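# Stack the 96-well plate from nest N1 onto N2

## Task

Lift the 96-well plate out of nest N1 and set it on top of the plate already in nest N2 so the two are fully nested and the A1 wells line up (A1 is at the cut-off corner of each plate). The bottom plate has to stay level in N2, the stack must hold by itself without the robot, and the gripper must release and withdraw at the end.

## Robot and tools

Robot: two arms, left_arm and right_arm, each ending in a parallel gripper. You may park the unused arm out of the way. Viewed from the arms' side of the table, N1 is the right-hand nest.

World frame (used in every result): origin on the tabletop midway between the arms, +x out over the table, +z up, left_arm on the +y side. The arm names do not match left/right in images. Positions are in metres, orientations as quaternions wxyz, velocities in m/s and rad/s. Reported hand positions can be somewhat off, more so at long reach.

Gripper frame: fingers point along its +z, close and open along its y. The reported position is the spot between the pads when shut; closed fingertips extend about 33 mm past it (about 9 mm when fully open), and while closing the tips move about 24 mm further out, so leave that clearance above surfaces.

The row (used by both motion tools): a single flat list of 18 numbers, each between -1 and 1, always covering both arms. Order: left dx, dy, dz, rx, ry, rz, left gripper position, force_limit, speed; then the same nine for the right arm. dx..rz are an offset, not a pose, expressed in that gripper's own axes and measured from the gripper's measured pose in the most recent result showing it (before any such result in the scene, or for later calls within one reply, from where the robot is when the action begins). Scale: 1.0 equals 0.6 m or 180 degrees; rx, ry, rz form one rotation vector. Zero offsets do not hold still: they pull the hand back to that reference pose. Gripper position: +1 fully open (140 mm), pads touch near -0.8, -1 closes until blocked. force_limit -1/0/+1 is roughly 14/60/107 N squeeze; speed -1/0/+1 is about 30/140/250 mm/s. To leave a gripper unchanged, repeat its previous three numbers; a 0 is a real command.

Tools:
execute_actions {actions, pictures}: actions is a list with at most one entry. Empty list: just returns the state (with pictures). {"rows": [...], "steps": n}: up to 15 rows, n from 8 to 15 steps of 1/30 s (default 15); each row is one step, the last row repeats; every row is measured from the same reference pose, not from the prior row. {"steps": n} alone: a wait of up to 300 steps counted from the last result. pictures true forces images.
move {target, speed}: target is one 18-number row as above; each gripper travels in a straight line toward it, all paths finishing together in 0.5 to 10 s (cut off at 10 s). speed 0.002 to 0.5 m/s (default 0.25); turning limited to twice that in rad/s. Paths ignore obstacles and the other arm; hands may lag, drift or overshoot speed near full extension. Finger numbers are sent at the start.
wait {seconds}: 0 to 10 s with no new command.
zoom_image {camera, region}: camera is cam_high (672x504), cam_left_wrist or cam_right_wrist (616x616); region [x0, y0, x1, y1] in pixels, at most 504x504.
finished_scene {scene}: ends the current scene (pass its number) and reports success; irreversible. Replying with no tool call ends everything.

Control details: each step the commanded pose is clipped to 70 mm and 16 degrees from the measured pose, so far targets need several actions; check the pose and Hand target line and send the remainder. Position wins over orientation when both cannot be met. The last 8 steps of each action run after its result is taken and during your reply; the simulation keeps running while you reply.

Results: a state line per arm (pose, velocities), HELD marks steps the clearance check blocked, a pose unreachable line names the affected arm, and move adds a move: line with the ending (done, off_target, moving, held, fault), the limits that acted (paced = clipped pose, held = blocked steps, after which the arm may jump fast) and each gripper's distance to its target. Also: joint torques, flange force (noisy, includes held weight, or no reading), position_measured in counts (3 open, 230 pads together), and object_status: 0 moving, 1 blocked while opening, 2 blocked while closing (a grip), 3 reached target or pads met. After closing with -1, confirm status 2. To squeeze harder while gripping, raise force_limit and change position slightly, e.g. -1 to -0.98.

Camera calibration (intrinsics, distortion, world-to-camera transforms) is provided and may be slightly off; use it to locate plates and the A1 corner.

Avoid: arms are stiff, so pushing even a few millimetres into something firm can trigger a fault that freezes the arm for 10 s (joint load limit or 144 N external force); pressing persists until the hand is moved away. Approach contacts slowly. Don't let arms collide, don't drop, slam or slip the plate, and never let anything fall off the table. Holding loads heats motors; a MOTOR HOT warning precedes a braking stop. Occasional tugs on held parts or pushes on loose items can occur.

Each tool is called after "Call:" as a command line: name --argument value for each argument, lists and objects as JSON in quotes; but a table of rows of numbers goes row by row, as --pt "numbers of a row", without its own name.

## Session

Call:
execute_actions --actions '[]'

Scene clock: 0.00 s of 8400.00 s.
left_arm: end_effector_position=(+0.6947, +0.5151, +0.3215) position_measured=3 object_status=3 end_effector_quat_wxyz=(-0.000, +1.000, -0.017, -0.001) end_effector_velocity=(-0.000, -0.001, +0.001) end_effector_angular_velocity=(-0.000, -0.001, -0.002) | right_arm: end_effector_position=(+0.1490, +0.0374, +0.1684) position_measured=3 object_status=3 end_effector_quat_wxyz=(+0.631, +0.674, -0.290, +0.254) end_effector_velocity=(+0.000, +0.000, -0.001) end_effector_angular_velocity=(+0.000, +0.000, -0.000)
Joint positions: left_arm=[-0.053  0.163  1.606  0.     1.375  1.517] | right_arm=[ 1.569  1.037  1.047 -0.315  2.528  3.657]
Joint velocities: left_arm=[-0.001 -0.001  0.    -0.     0.     0.001] | right_arm=[-0.     0.001 -0.     0.001 -0.001  0.   ]
Joint torques (N m, as the joint torque sensors report them, + toward a larger angle): no reading
Flange force (N, the push that the arm receives, along the gripper's own x y z axes): no reading
Hand target (left_arm): +0.695, +0.515, +0.321; -0.000, +1.000, -0.017, -0.001
Hand target (right_arm): +0.149, +0.037, +0.168; +0.631, +0.674, -0.290, +0.254

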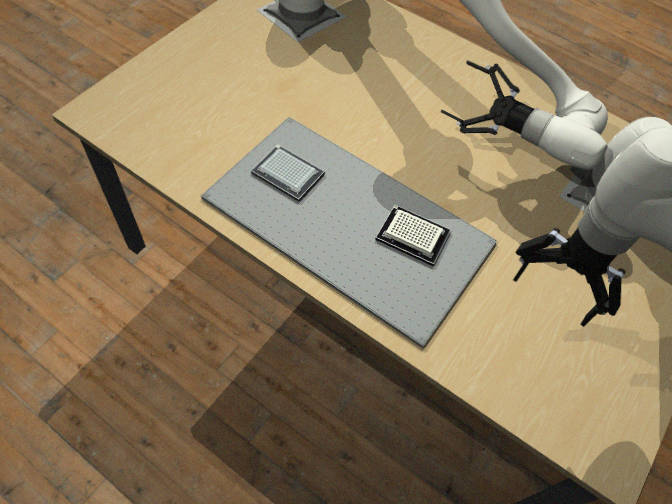

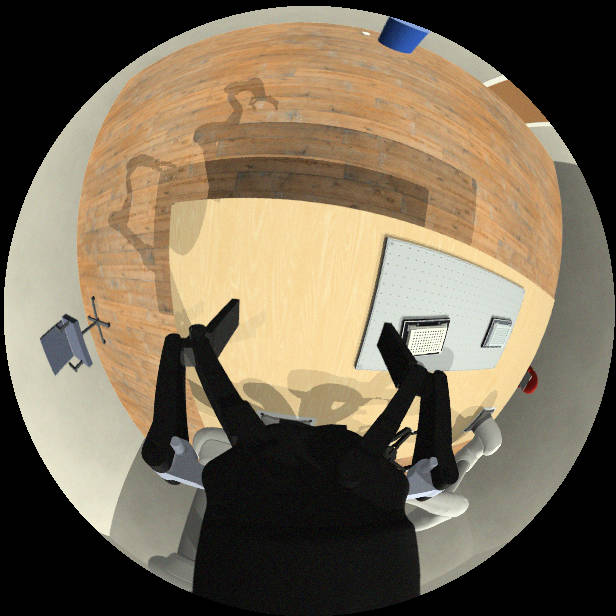

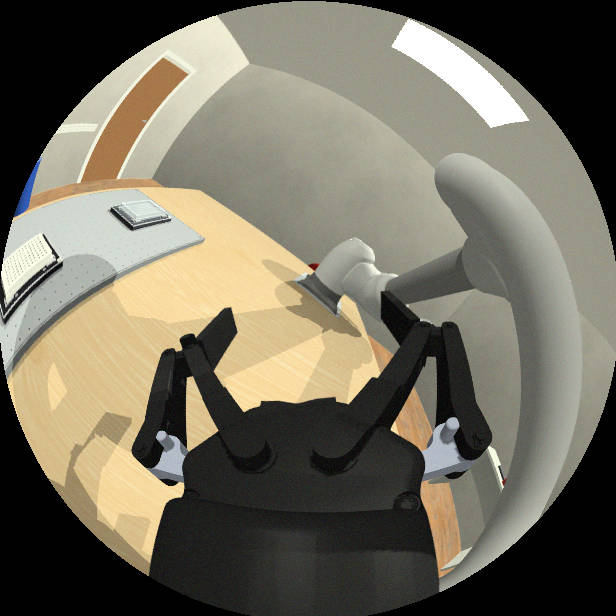

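Call:
zoom_image --camera "cam_high" --region '[240,130,340,205]'

Call:
zoom_image --camera "cam_high" --region '[365,195,465,270]'

Region (240, 130, 340, 205) of cam_high's 672x504 image, scaled by 5.040, with more detail than that image has; it fills the top 378 rows of this view, and the rest is white.

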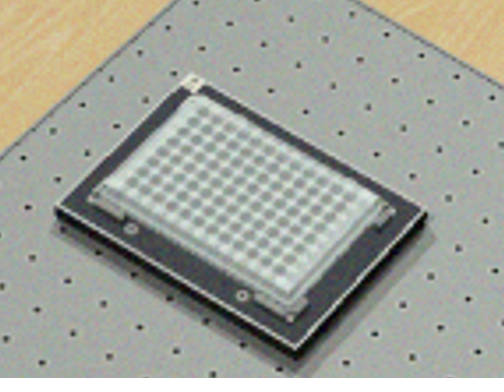

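Region (365, 195, 465, 270) of cam_high's 672x504 image, scaled by 5.040, with more detail than that image has; it fills the top 378 rows of this view, and the rest is white.

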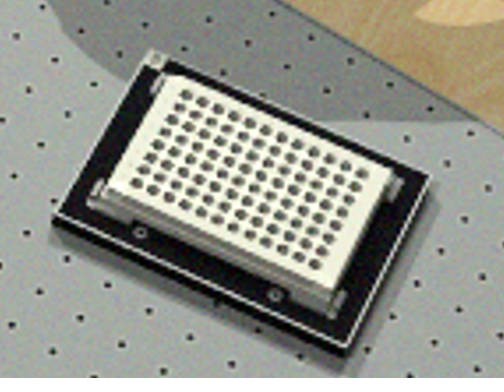

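Call:
move --target '[0,0,0,0,0,0,1,0,0,0.5385,-0.5356,0.465,0.1977,-0.4427,0.185,0.7,0,0]' --speed 0.4

Call:
zoom_image --camera "cam_right_wrist" --region '[190,180,430,420]'

Scene clock: 3.83 s of 8400.00 s.
left_arm: end_effector_position=(+0.6947, +0.5151, +0.3215) position_measured=3 object_status=3 end_effector_quat_wxyz=(-0.000, +1.000, -0.017, -0.001) end_effector_velocity=(+0.001, -0.000, +0.000) end_effector_angular_velocity=(+0.000, -0.001, -0.002) | right_arm: end_effector_position=(+0.5984, -0.2518, +0.1503) position_measured=41 object_status=3 end_effector_quat_wxyz=(-0.000, +0.719, -0.695, -0.000) end_effector_velocity=(+0.000, -0.000, +0.000) end_effector_angular_velocity=(-0.001, -0.001, +0.001)
Joint positions: left_arm=[-0.053  0.163  1.606  0.     1.375  1.517] | right_arm=[0.715 0.369 1.661 0.001 1.111 3.62 ]
Joint velocities: left_arm=[-0.     0.001 -0.001  0.     0.     0.002] | right_arm=[-0.    -0.    -0.    -0.001  0.    -0.001]
Joint torques (N m, as the joint torque sensors report them, + toward a larger angle): left_arm=[  2.52 -60.34 -39.55   3.85   0.2   -0.03] | right_arm=[ -1.95 -72.82 -35.07   4.6   -0.5   -0.11]
Flange force (N, the push that the arm receives, along the gripper's own x y z axes): left_arm=[6.8 3.8 -0.8] | right_arm=[-3.4 -0.9 -4.4]
Hand target (left_arm): +0.695, +0.515, +0.321; -0.000, +1.000, -0.017, -0.001
Hand target (right_arm): +0.598, -0.252, +0.150; -0.000, +0.719, -0.695, -0.000
Off the commanded pose (left_arm): 0.000 m, 0 deg.
Off the commanded pose (right_arm): 0.001 m, 0 deg.
Kept back: nothing.
move: done
camera_calibration (this result's frames):
cam_left_wrist: T_world_to_cam=[[0.13283, -0.990695, -0.0296512, 0.430101], [-0.910704, -0.133801, 0.390787, 0.594916], [-0.391118, -0.0249047, -0.920003, 0.770999], [0, 0, 0, 1]] pos_world=[0.786215, 0.524901, 0.489589]
cam_right_wrist: T_world_to_cam=[[-0.996113, 0.0880437, -0.00257024, 0.615677], [0.0811168, 0.928334, 0.362789, 0.133705], [0.0343274, 0.361171, -0.931868, 0.396586], [0, 0, 0, 1]] pos_world=[0.588825, -0.321565, 0.322642]

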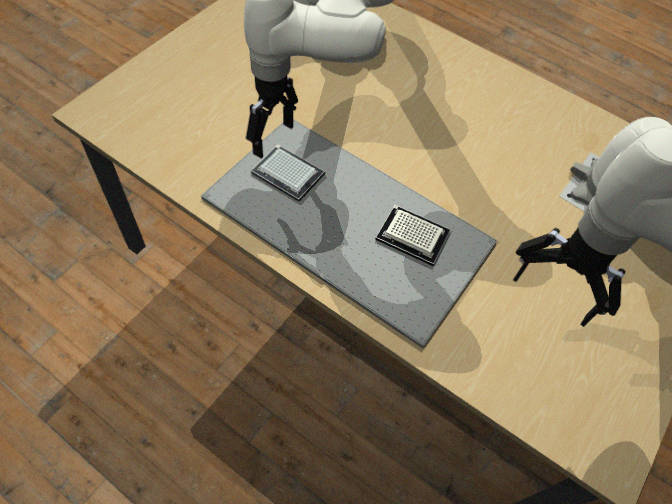

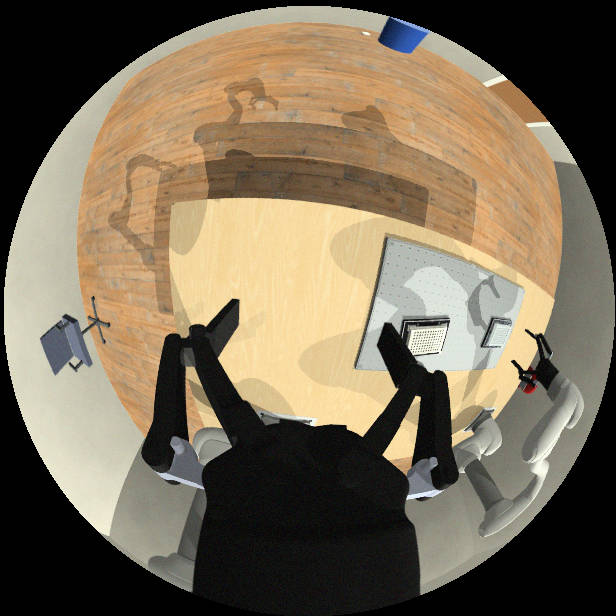

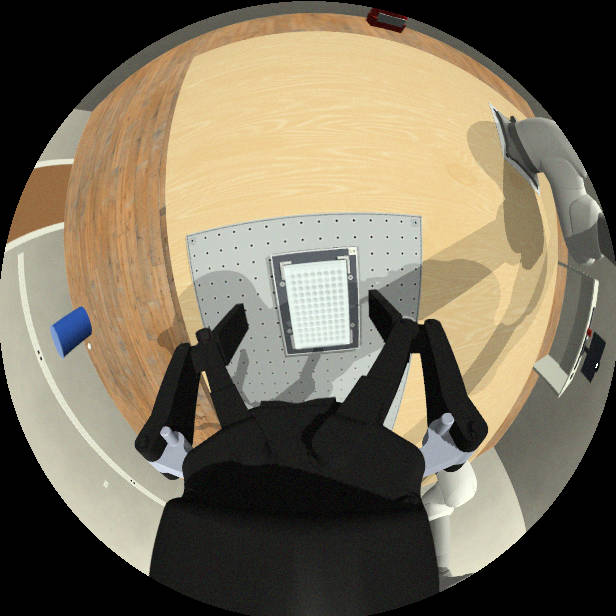

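Region (190, 180, 430, 420) of cam_right_wrist's 616x616 image, scaled by 2.100, with more detail than that image has.

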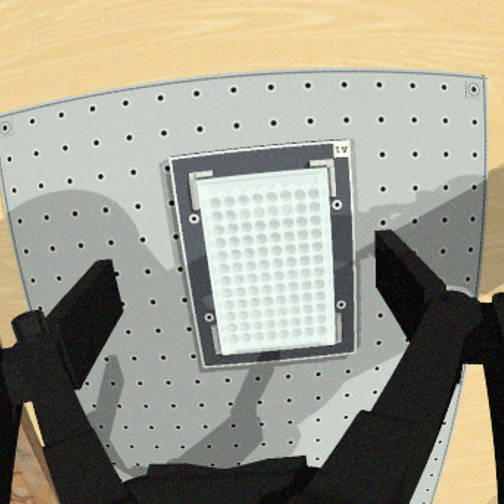

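Call:
move --target '[0,0,0,0,0,0,1,0,0,-0.0673,0.0167,0.115,0,0,0,0.6,0,0]'

Call:
zoom_image --camera "cam_right_wrist" --region '[210,190,410,390]'

Scene clock: 4.90 s of 8400.00 s.
left_arm: end_effector_position=(+0.6947, +0.5151, +0.3215) position_measured=3 object_status=3 end_effector_quat_wxyz=(-0.000, +1.000, -0.017, -0.001) end_effector_velocity=(+0.001, -0.000, +0.000) end_effector_angular_velocity=(-0.000, -0.001, -0.002) | right_arm: end_effector_position=(+0.5869, -0.2117, +0.0812) position_measured=53 object_status=3 end_effector_quat_wxyz=(-0.000, +0.719, -0.695, -0.001) end_effector_velocity=(-0.000, -0.000, +0.000) end_effector_angular_velocity=(-0.000, +0.001, -0.002)
Joint positions: left_arm=[-0.053  0.163  1.606  0.     1.375  1.517] | right_arm=[0.77  0.442 1.694 0.001 1.006 3.675]
Joint velocities: left_arm=[-0.     0.001 -0.001 -0.    -0.     0.002] | right_arm=[-0.     0.    -0.     0.001  0.001  0.001]
Joint torques (N m, as the joint torque sensors report them, + toward a larger angle): left_arm=[  1.78 -60.2  -39.79   3.88   0.2    0.08] | right_arm=[ -3.15 -77.36 -32.74   4.12  -0.3    0.26]
Flange force (N, the push that the arm receives, along the gripper's own x y z axes): left_arm=[6.3 3.1 -0.1] | right_arm=[-4.6 -0.2 -4.0]
Hand target (left_arm): +0.695, +0.515, +0.321; -0.000, +1.000, -0.017, -0.001
Hand target (right_arm): +0.587, -0.212, +0.081; -0.000, +0.719, -0.695, -0.000
Off the commanded pose (left_arm): 0.000 m, 0 deg.
Off the commanded pose (right_arm): 0.000 m, 0 deg.
Kept back: nothing.
move: done
camera_calibration (this result's frames):
cam_left_wrist: T_world_to_cam=[[0.13283, -0.990695, -0.0296512, 0.430101], [-0.910704, -0.133801, 0.390787, 0.594916], [-0.391118, -0.0249048, -0.920003, 0.770999], [0, 0, 0, 1]] pos_world=[0.786215, 0.524901, 0.489589]
cam_right_wrist: T_world_to_cam=[[-0.996102, 0.0881782, -0.00241377, 0.600497], [0.0812971, 0.928302, 0.362831, 0.122364], [0.0342345, 0.361221, -0.931852, 0.318214], [0, 0, 0, 1]] pos_world=[0.577315, -0.281487, 0.25358]

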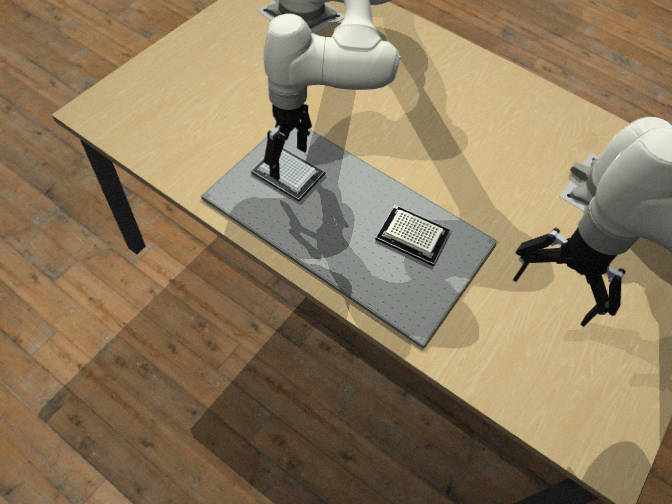

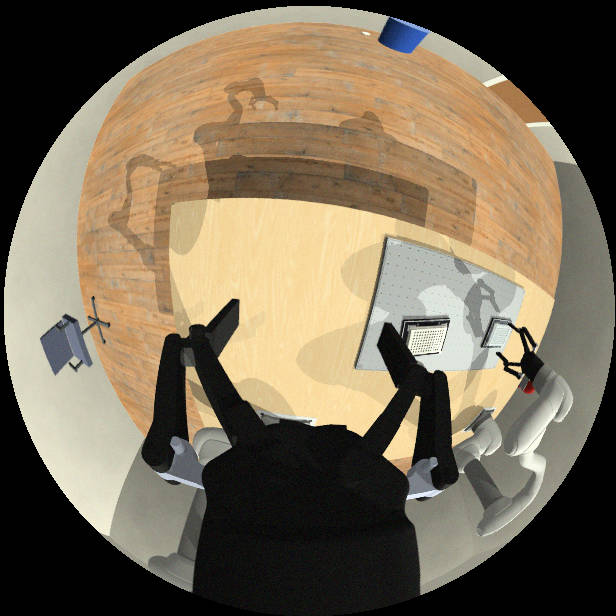

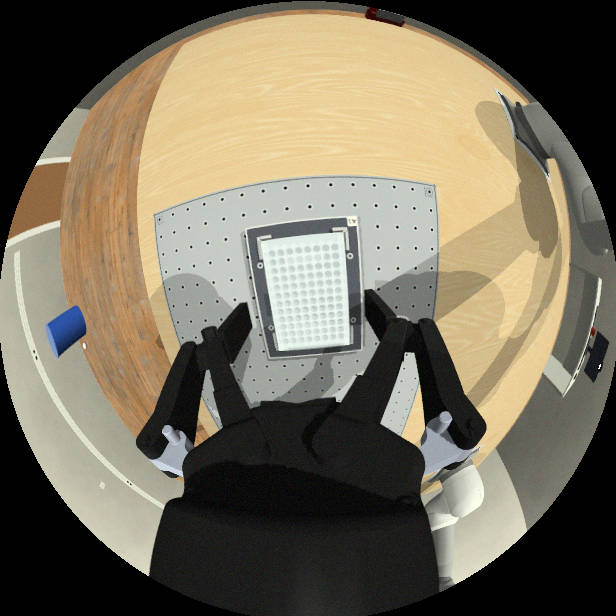

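Region (210, 190, 410, 390) of cam_right_wrist's 616x616 image, scaled by 2.520, with more detail than that image has.

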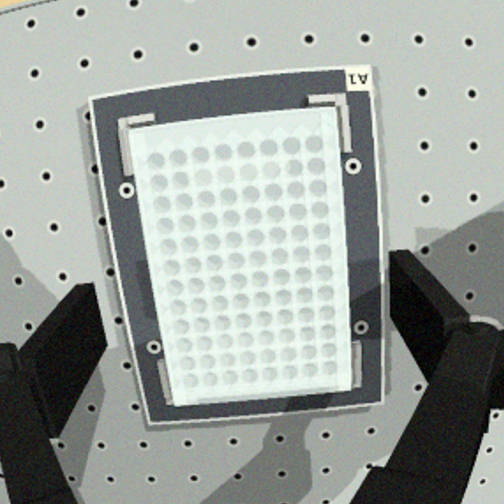

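Call:
move --target '[0,0,0,0,0,0,1,0,0,0.002,0.0023,0.036,0,0,0,0.42,0,0]' --speed 0.05

Call:
zoom_image --camera "cam_right_wrist" --region '[230,210,390,370]'

Call:
zoom_image --camera "cam_high" --region '[240,130,340,205]'

Scene clock: 6.00 s of 8400.00 s.
left_arm: end_effector_position=(+0.6947, +0.5151, +0.3215) position_measured=3 object_status=3 end_effector_quat_wxyz=(-0.000, +1.000, -0.017, -0.001) end_effector_velocity=(+0.001, -0.001, +0.001) end_effector_angular_velocity=(-0.001, -0.003, +0.000) | right_arm: end_effector_position=(+0.5855, -0.2129, +0.0596) position_measured=76 object_status=3 end_effector_quat_wxyz=(-0.000, +0.719, -0.695, -0.001) end_effector_velocity=(-0.000, -0.000, -0.000) end_effector_angular_velocity=(+0.000, +0.002, -0.001)
Joint positions: left_arm=[-0.053  0.163  1.606  0.     1.375  1.517] | right_arm=[0.769 0.459 1.713 0.001 0.97  3.674]
Joint velocities: left_arm=[-0.001 -0.001 -0.001 -0.    -0.    -0.001] | right_arm=[-0.001  0.001 -0.     0.001  0.001 -0.   ]
Joint torques (N m, as the joint torque sensors report them, + toward a larger angle): left_arm=[  1.82 -59.64 -39.71   3.83   0.22  -0.15] | right_arm=[ -1.68 -76.91 -32.46   3.65  -0.49  -0.14]
Flange force (N, the push that the arm receives, along the gripper's own x y z axes): left_arm=[4.7 2.6 -1.2] | right_arm=[-2.3 0.9 -4.7]
Hand target (left_arm): +0.695, +0.515, +0.321; -0.000, +1.000, -0.017, -0.001
Hand target (right_arm): +0.586, -0.213, +0.060; -0.000, +0.719, -0.695, -0.001
Off the commanded pose (left_arm): 0.000 m, 0 deg.
Off the commanded pose (right_arm): 0.000 m, 0 deg.
Kept back: nothing.
move: done
camera_calibration (this result's frames):
cam_right_wrist: T_world_to_cam=[[-0.996109, 0.0880986, -0.00240122, 0.599166], [0.0812289, 0.928323, 0.362791, 0.131487], [0.0341905, 0.361184, -0.931867, 0.298548], [0, 0, 0, 1]] pos_world=[0.575946, -0.282679, 0.231944]

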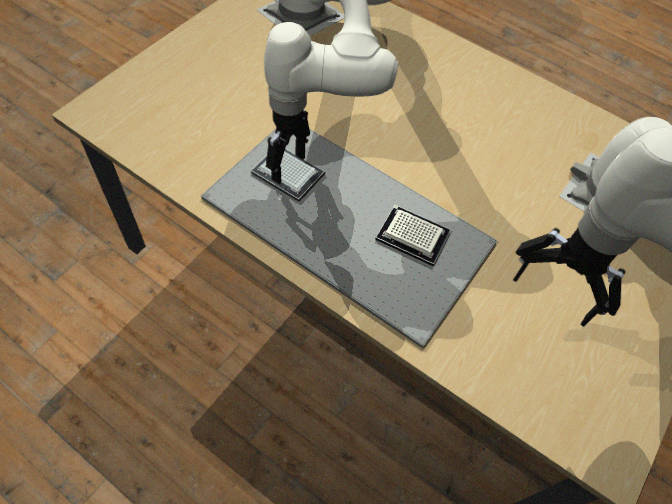

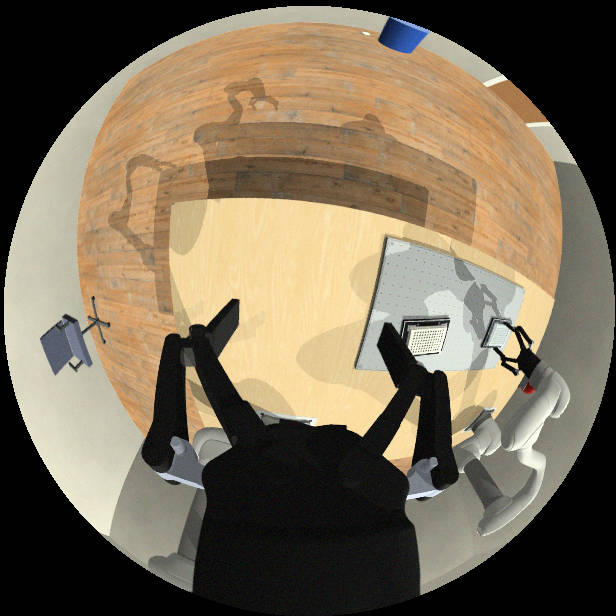

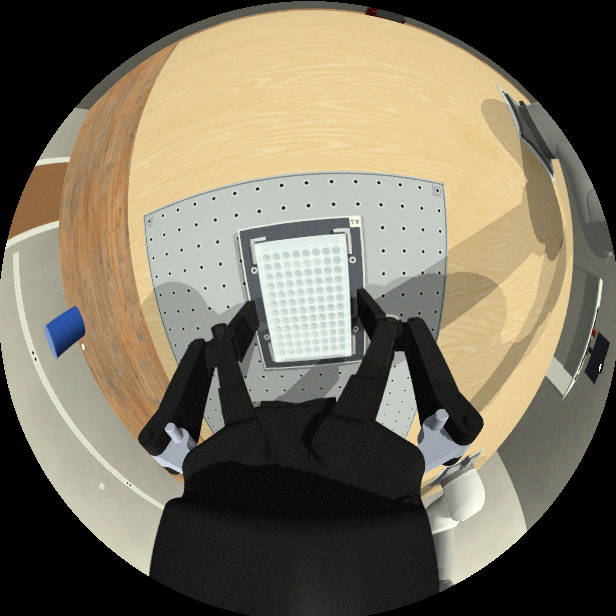

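Region (230, 210, 390, 370) of cam_right_wrist's 616x616 image, scaled by 3.150, with more detail than that image has.

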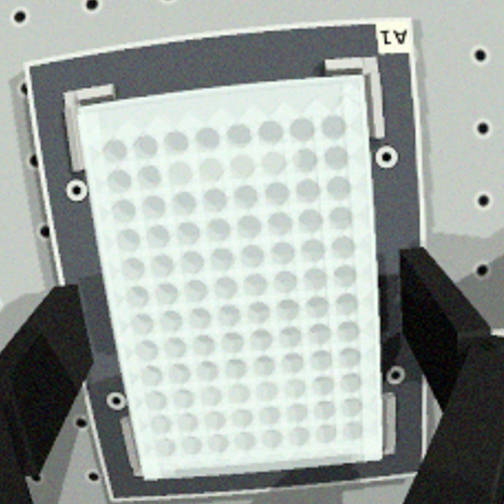

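Region (240, 130, 340, 205) of cam_high's 672x504 image, scaled by 5.040, with more detail than that image has; it fills the top 378 rows of this view, and the rest is white.

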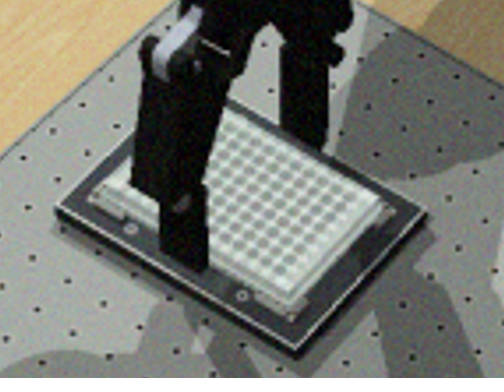

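Call:
move --target '[0,0,0,0,0,0,1,0,0,0,0.001,0.0115,0,0,0.003,0.36,0,0]' --speed 0.03

Call:
move --target '[0,0,0,0,0,0,1,0,0,0,0,0,0,0,0,-1,-0.3,-0.8]'

Call:
zoom_image --camera "cam_right_wrist" --region '[230,210,390,370]'

Call:
zoom_image --camera "cam_high" --region '[240,130,340,205]'

Scene clock: 7.10 s of 8400.00 s.
left_arm: end_effector_position=(+0.6947, +0.5151, +0.3215) position_measured=3 object_status=3 end_effector_quat_wxyz=(-0.000, +1.000, -0.017, -0.001) end_effector_velocity=(+0.000, +0.000, +0.000) end_effector_angular_velocity=(+0.000, -0.000, -0.000) | right_arm: end_effector_position=(+0.5850, -0.2130, +0.0527) position_measured=84 object_status=3 end_effector_quat_wxyz=(-0.000, +0.716, -0.698, -0.001) end_effector_velocity=(-0.000, +0.001, -0.000) end_effector_angular_velocity=(+0.000, -0.002, +0.002)
Joint positions: left_arm=[-0.053  0.163  1.606  0.     1.375  1.517] | right_arm=[0.77  0.465 1.719 0.001 0.958 3.684]
Joint velocities: left_arm=[ 0. -0. -0.  0.  0.  0.] | right_arm=[ 0.001 -0.     0.    -0.001 -0.002 -0.001]
Joint torques (N m, as the joint torque sensors report them, + toward a larger angle): left_arm=[  1.81 -60.34 -39.53   3.79   0.21   0.01] | right_arm=[ -2.73 -80.06 -32.72   3.6   -0.32   0.31]
Flange force (N, the push that the arm receives, along the gripper's own x y z axes): left_arm=[6.0 2.5 -1.1] | right_arm=[-4.4 -0.2 -2.0]
Hand target (left_arm): +0.695, +0.515, +0.321; -0.000, +1.000, -0.017, -0.001
Hand target (right_arm): +0.585, -0.213, +0.053; -0.000, +0.716, -0.698, -0.001
Off the commanded pose (left_arm): 0.000 m, 0 deg.
Off the commanded pose (right_arm): 0.000 m, 0 deg.
Kept back: nothing.
move: done
camera_calibration (this result's frames):
cam_left_wrist: T_world_to_cam=[[0.13283, -0.990695, -0.0296513, 0.430101], [-0.910704, -0.133801, 0.390787, 0.594916], [-0.391118, -0.0249047, -0.920003, 0.770999], [0, 0, 0, 1]] pos_world=[0.786215, 0.524901, 0.489589]
cam_right_wrist: T_world_to_cam=[[-0.995228, 0.0975472, -0.00239511, 0.600081], [0.0900374, 0.927517, 0.362775, 0.128772], [0.0376092, 0.360828, -0.931874, 0.290078], [0, 0, 0, 1]] pos_world=[0.574713, -0.282643, 0.225038]

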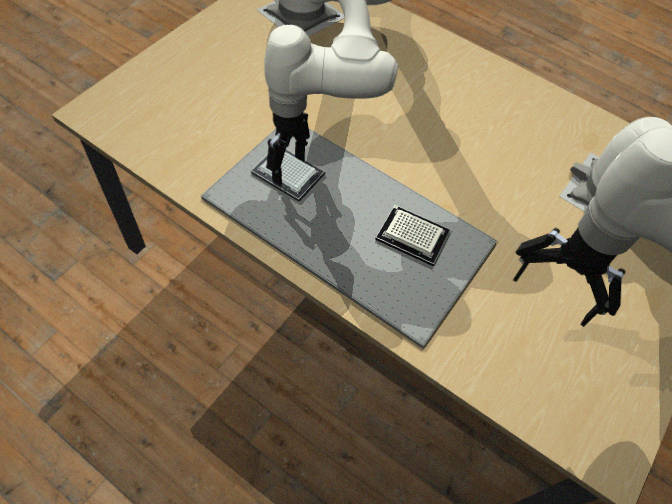

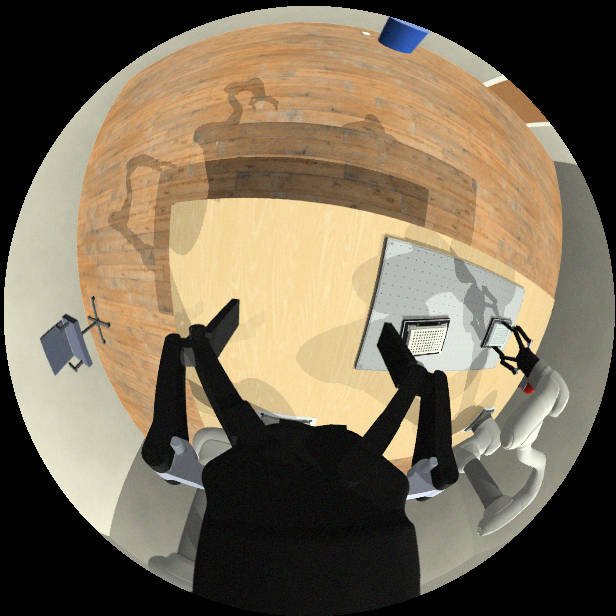

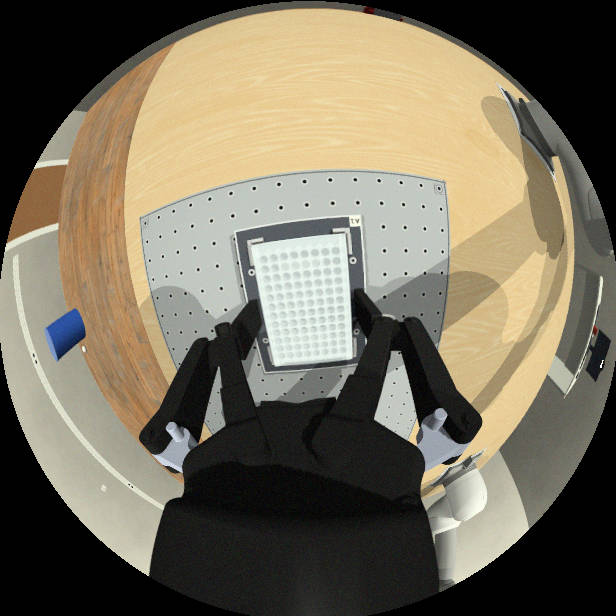

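Scene clock: 7.60 s of 8400.00 s.
left_arm: end_effector_position=(+0.6947, +0.5151, +0.3215) position_measured=3 object_status=3 end_effector_quat_wxyz=(-0.000, +1.000, -0.017, -0.001) end_effector_velocity=(+0.000, +0.000, +0.002) end_effector_angular_velocity=(-0.000, -0.003, +0.001) | right_arm: end_effector_position=(+0.5850, -0.2130, +0.0527) position_measured=104 object_status=2 end_effector_quat_wxyz=(-0.000, +0.716, -0.698, -0.001) end_effector_velocity=(-0.000, -0.001, -0.000) end_effector_angular_velocity=(-0.001, +0.001, +0.000)
Joint positions: left_arm=[-0.053  0.163  1.606  0.     1.375  1.517] | right_arm=[0.77  0.465 1.719 0.001 0.958 3.684]
Joint velocities: left_arm=[ 0.    -0.002 -0.001 -0.    -0.    -0.001] | right_arm=[-0.001 -0.     0.001 -0.     0.    -0.001]
Joint torques (N m, as the joint torque sensors report them, + toward a larger angle): left_arm=[  3.03 -61.58 -39.77   4.01   0.23   0.13] | right_arm=[ -1.86 -61.29 -23.57   3.55  -1.6    0.29]
Flange force (N, the push that the arm receives, along the gripper's own x y z axes): left_arm=[7.5 4.9 0.1] | right_arm=[-0.6 2.6 -27.8]
Hand target (left_arm): +0.695, +0.515, +0.321; -0.000, +1.000, -0.017, -0.001
Hand target (right_arm): +0.585, -0.213, +0.053; -0.000, +0.716, -0.698, -0.001
Off the commanded pose (left_arm): 0.000 m, 0 deg.
Off the commanded pose (right_arm): 0.000 m, 0 deg.
Kept back: nothing.
move: done
camera_calibration (this result's frames):
cam_left_wrist: T_world_to_cam=[[0.13283, -0.990695, -0.0296512, 0.430101], [-0.910704, -0.133801, 0.390787, 0.594916], [-0.391118, -0.0249048, -0.920003, 0.770999], [0, 0, 0, 1]] pos_world=[0.786215, 0.524901, 0.489589]
cam_right_wrist: T_world_to_cam=[[-0.995229, 0.0975358, -0.00239812, 0.600074], [0.0900256, 0.927517, 0.362777, 0.128772], [0.037608, 0.36083, -0.931873, 0.290076], [0, 0, 0, 1]] pos_world=[0.574709, -0.282635, 0.225038]

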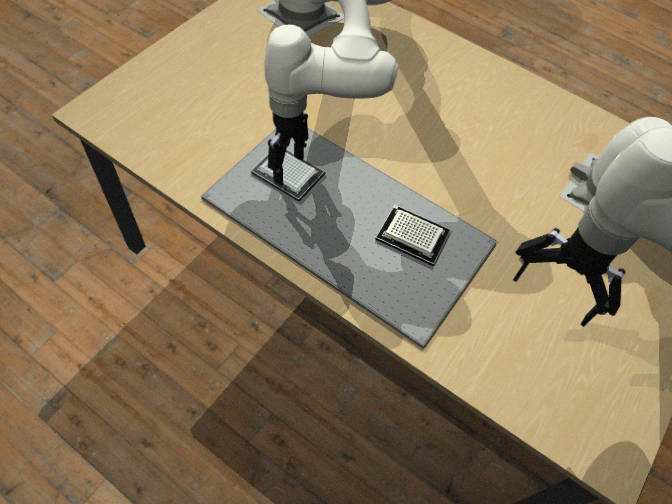

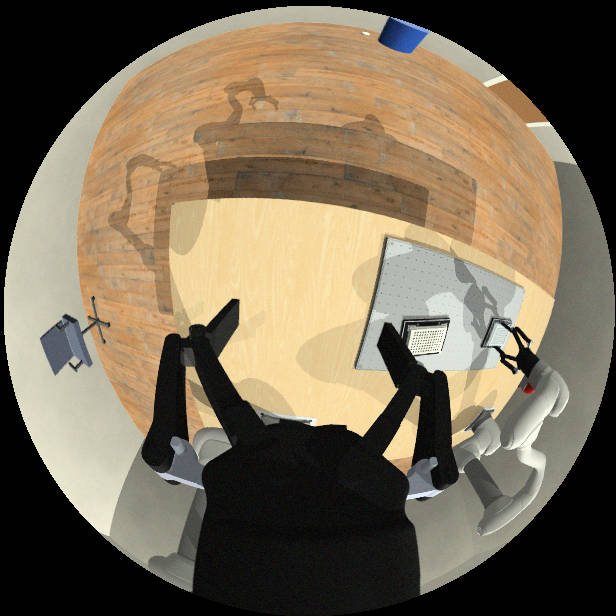

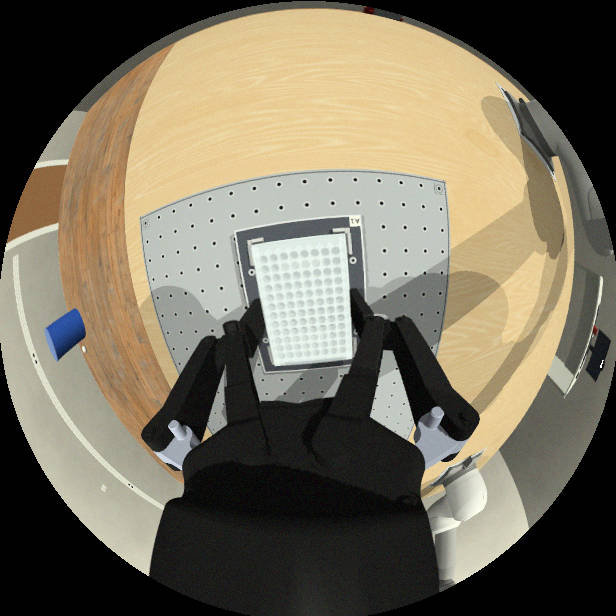

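Region (230, 210, 390, 370) of cam_right_wrist's 616x616 image, scaled by 3.150, with more detail than that image has.

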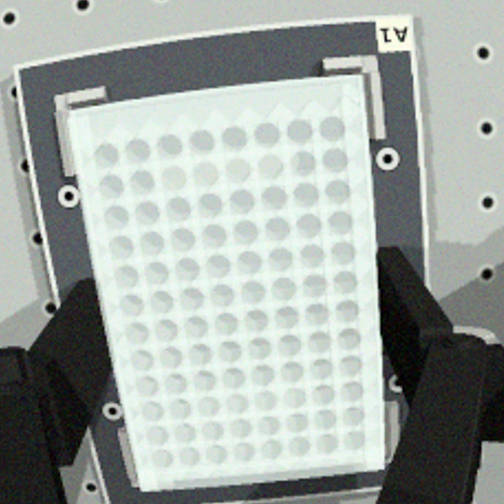

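Region (240, 130, 340, 205) of cam_high's 672x504 image, scaled by 5.040, with more detail than that image has; it fills the top 378 rows of this view, and the rest is white.

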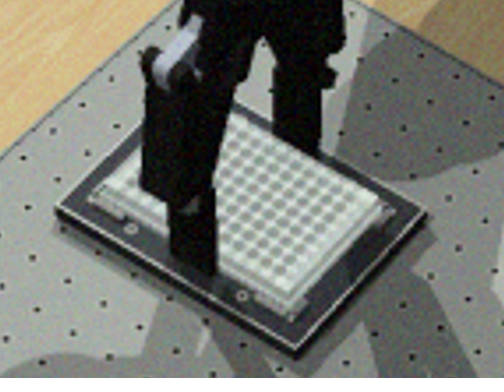

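Call:
move --target '[0,0,0,0,0,0,1,0,0,0,0,-0.037,0,0,0,-0.98,-0.2,-0.8]' --speed 0.06

Call:
zoom_image --camera "cam_right_wrist" --region '[230,210,390,370]'

Scene clock: 8.60 s of 8400.00 s.
left_arm: end_effector_position=(+0.6947, +0.5151, +0.3215) position_measured=3 object_status=3 end_effector_quat_wxyz=(-0.000, +1.000, -0.017, -0.001) end_effector_velocity=(-0.000, -0.001, +0.000) end_effector_angular_velocity=(-0.000, -0.000, -0.002) | right_arm: end_effector_position=(+0.5849, -0.2130, +0.0749) position_measured=105 object_status=2 end_effector_quat_wxyz=(-0.000, +0.716, -0.698, -0.001) end_effector_velocity=(+0.000, -0.000, +0.000) end_effector_angular_velocity=(+0.001, +0.000, -0.002)
Joint positions: left_arm=[-0.053  0.163  1.606  0.     1.375  1.517] | right_arm=[0.77  0.444 1.703 0.001 0.994 3.684]
Joint velocities: left_arm=[-0.001 -0.    -0.    -0.     0.     0.001] | right_arm=[-0.001 -0.    -0.001  0.001  0.     0.001]
Joint torques (N m, as the joint torque sensors report them, + toward a larger angle): left_arm=[  2.65 -61.27 -40.26   3.63   0.4    0.1 ] | right_arm=[ -2.11 -79.3  -32.95   3.75  -0.54   0.27]
Flange force (N, the push that the arm receives, along the gripper's own x y z axes): left_arm=[6.6 4.6 0.9] | right_arm=[-4.6 -2.3 -3.0]
Hand target (left_arm): +0.695, +0.515, +0.321; -0.000, +1.000, -0.017, -0.001
Hand target (right_arm): +0.585, -0.213, +0.075; -0.000, +0.716, -0.698, -0.001
Off the commanded pose (left_arm): 0.000 m, 0 deg.
Off the commanded pose (right_arm): 0.000 m, 0 deg.
Kept back: nothing.
move: done
camera_calibration (this result's frames):
cam_left_wrist: T_world_to_cam=[[0.13283, -0.990695, -0.0296512, 0.430101], [-0.910704, -0.133801, 0.390787, 0.594916], [-0.391118, -0.0249047, -0.920003, 0.770999], [0, 0, 0, 1]] pos_world=[0.786215, 0.524901, 0.489589]
cam_right_wrist: T_world_to_cam=[[-0.995231, 0.0975192, -0.00237978, 0.600115], [0.090016, 0.927511, 0.362795, 0.120711], [0.0375868, 0.360851, -0.931866, 0.310793], [0, 0, 0, 1]] pos_world=[0.574706, -0.282634, 0.247252]

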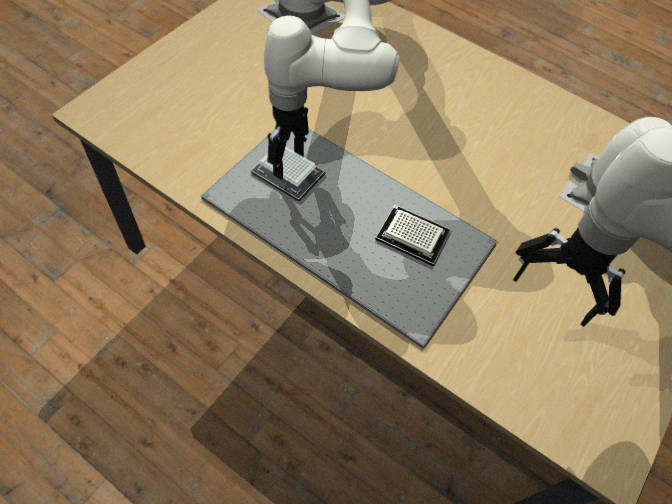

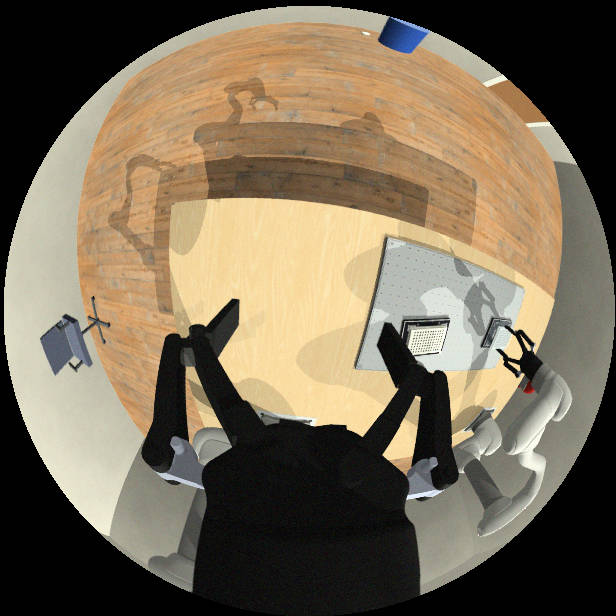

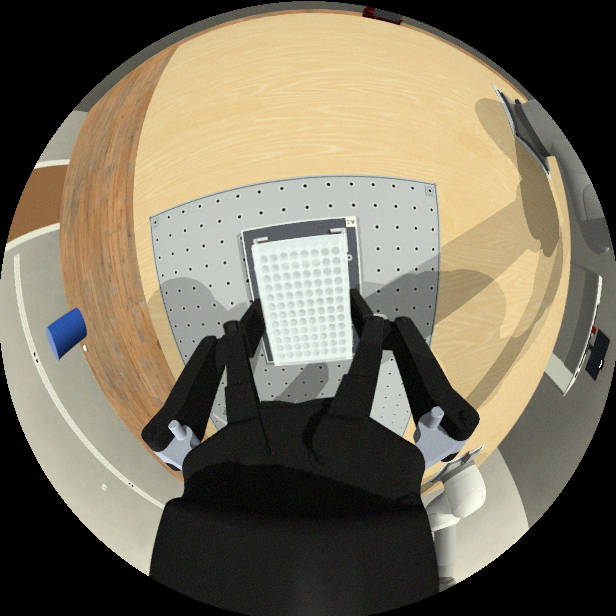

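Region (230, 210, 390, 370) of cam_right_wrist's 616x616 image, scaled by 3.150, with more detail than that image has.

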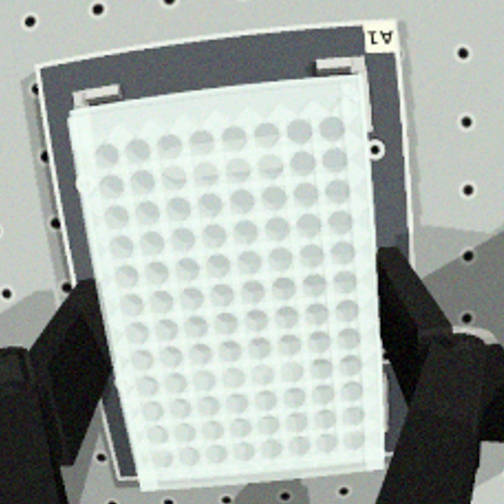

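Call:
move --target '[0,0,0,0,0,0,1,0,0,-0.635,0.051,0,0,0,-0.039,-0.98,-0.2,-0.8]' --speed 0.3

Call:
zoom_image --camera "cam_right_wrist" --region '[230,210,390,370]'

Scene clock: 10.57 s of 8400.00 s.
left_arm: end_effector_position=(+0.6947, +0.5151, +0.3215) position_measured=3 object_status=3 end_effector_quat_wxyz=(-0.000, +1.000, -0.017, -0.001) end_effector_velocity=(+0.000, -0.000, +0.000) end_effector_angular_velocity=(-0.000, -0.001, +0.002) | right_arm: end_effector_position=(+0.5444, +0.1672, +0.0751) position_measured=105 object_status=2 end_effector_quat_wxyz=(-0.000, +0.757, -0.653, -0.001) end_effector_velocity=(+0.000, +0.000, +0.000) end_effector_angular_velocity=(+0.001, -0.001, -0.001)
Joint positions: left_arm=[-0.053  0.163  1.606  0.     1.375  1.517] | right_arm=[1.129 0.809 1.077 0.001 1.256 3.921]
Joint velocities: left_arm=[ 0.    -0.    -0.001  0.     0.    -0.002] | right_arm=[ 0.    -0.    -0.    -0.    -0.001  0.002]
Joint torques (N m, as the joint torque sensors report them, + toward a larger angle): left_arm=[  2.14 -61.49 -40.09   3.81   0.4   -0.01] | right_arm=[  -0.18 -113.05  -37.63    4.37   -0.25   -0.01]
Flange force (N, the push that the arm receives, along the gripper's own x y z axes): left_arm=[7.1 3.2 0.6] | right_arm=[-3.3 -2.3 -3.0]
Hand target (left_arm): +0.695, +0.515, +0.321; -0.000, +1.000, -0.017, -0.001
Hand target (right_arm): +0.545, +0.167, +0.075; -0.000, +0.757, -0.653, -0.000
Off the commanded pose (left_arm): 0.000 m, 0 deg.
Off the commanded pose (right_arm): 0.000 m, 0 deg.
Kept back: nothing.
move: done
camera_calibration (this result's frames):
cam_left_wrist: T_world_to_cam=[[0.13283, -0.990695, -0.0296512, 0.430101], [-0.910704, -0.133801, 0.390787, 0.594916], [-0.391118, -0.0249047, -0.920003, 0.770999], [0, 0, 0, 1]] pos_world=[0.786215, 0.524901, 0.489589]
cam_right_wrist: T_world_to_cam=[[-0.999686, -0.0249126, -0.00253215, 0.54563], [-0.0241338, 0.931558, 0.362791, -0.166829], [-0.00667922, 0.362738, -0.931867, 0.199088], [0, 0, 0, 1]] pos_world=[0.542762, 0.0967872, 0.247429]

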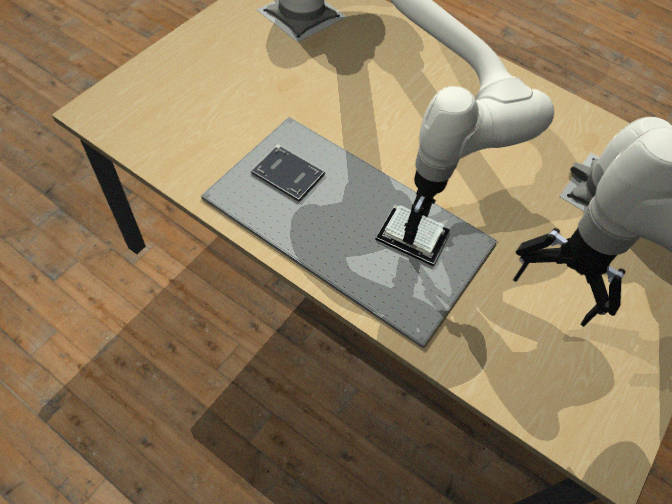

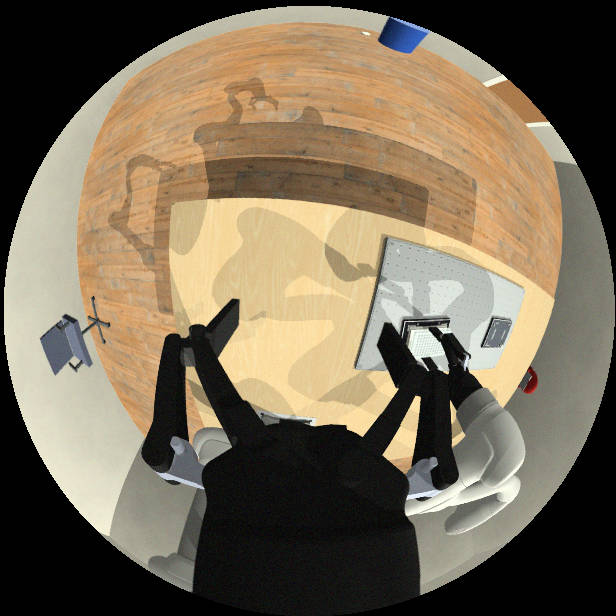

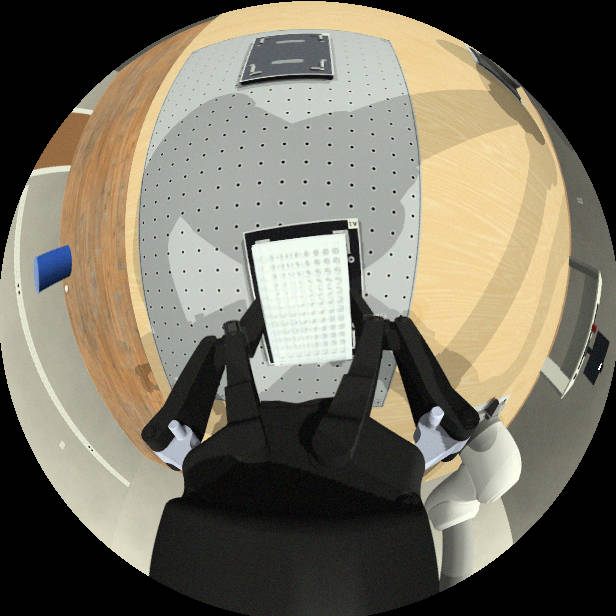

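Region (230, 210, 390, 370) of cam_right_wrist's 616x616 image, scaled by 3.150, with more detail than that image has.

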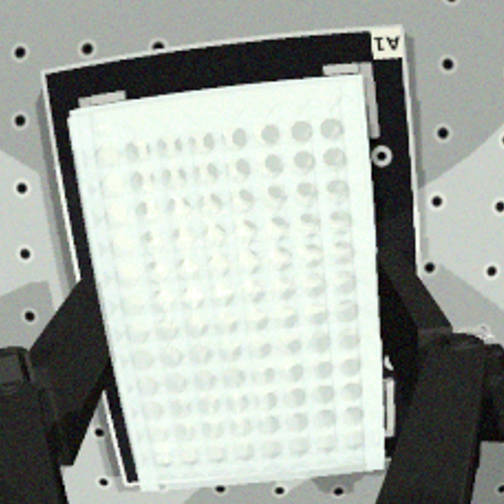

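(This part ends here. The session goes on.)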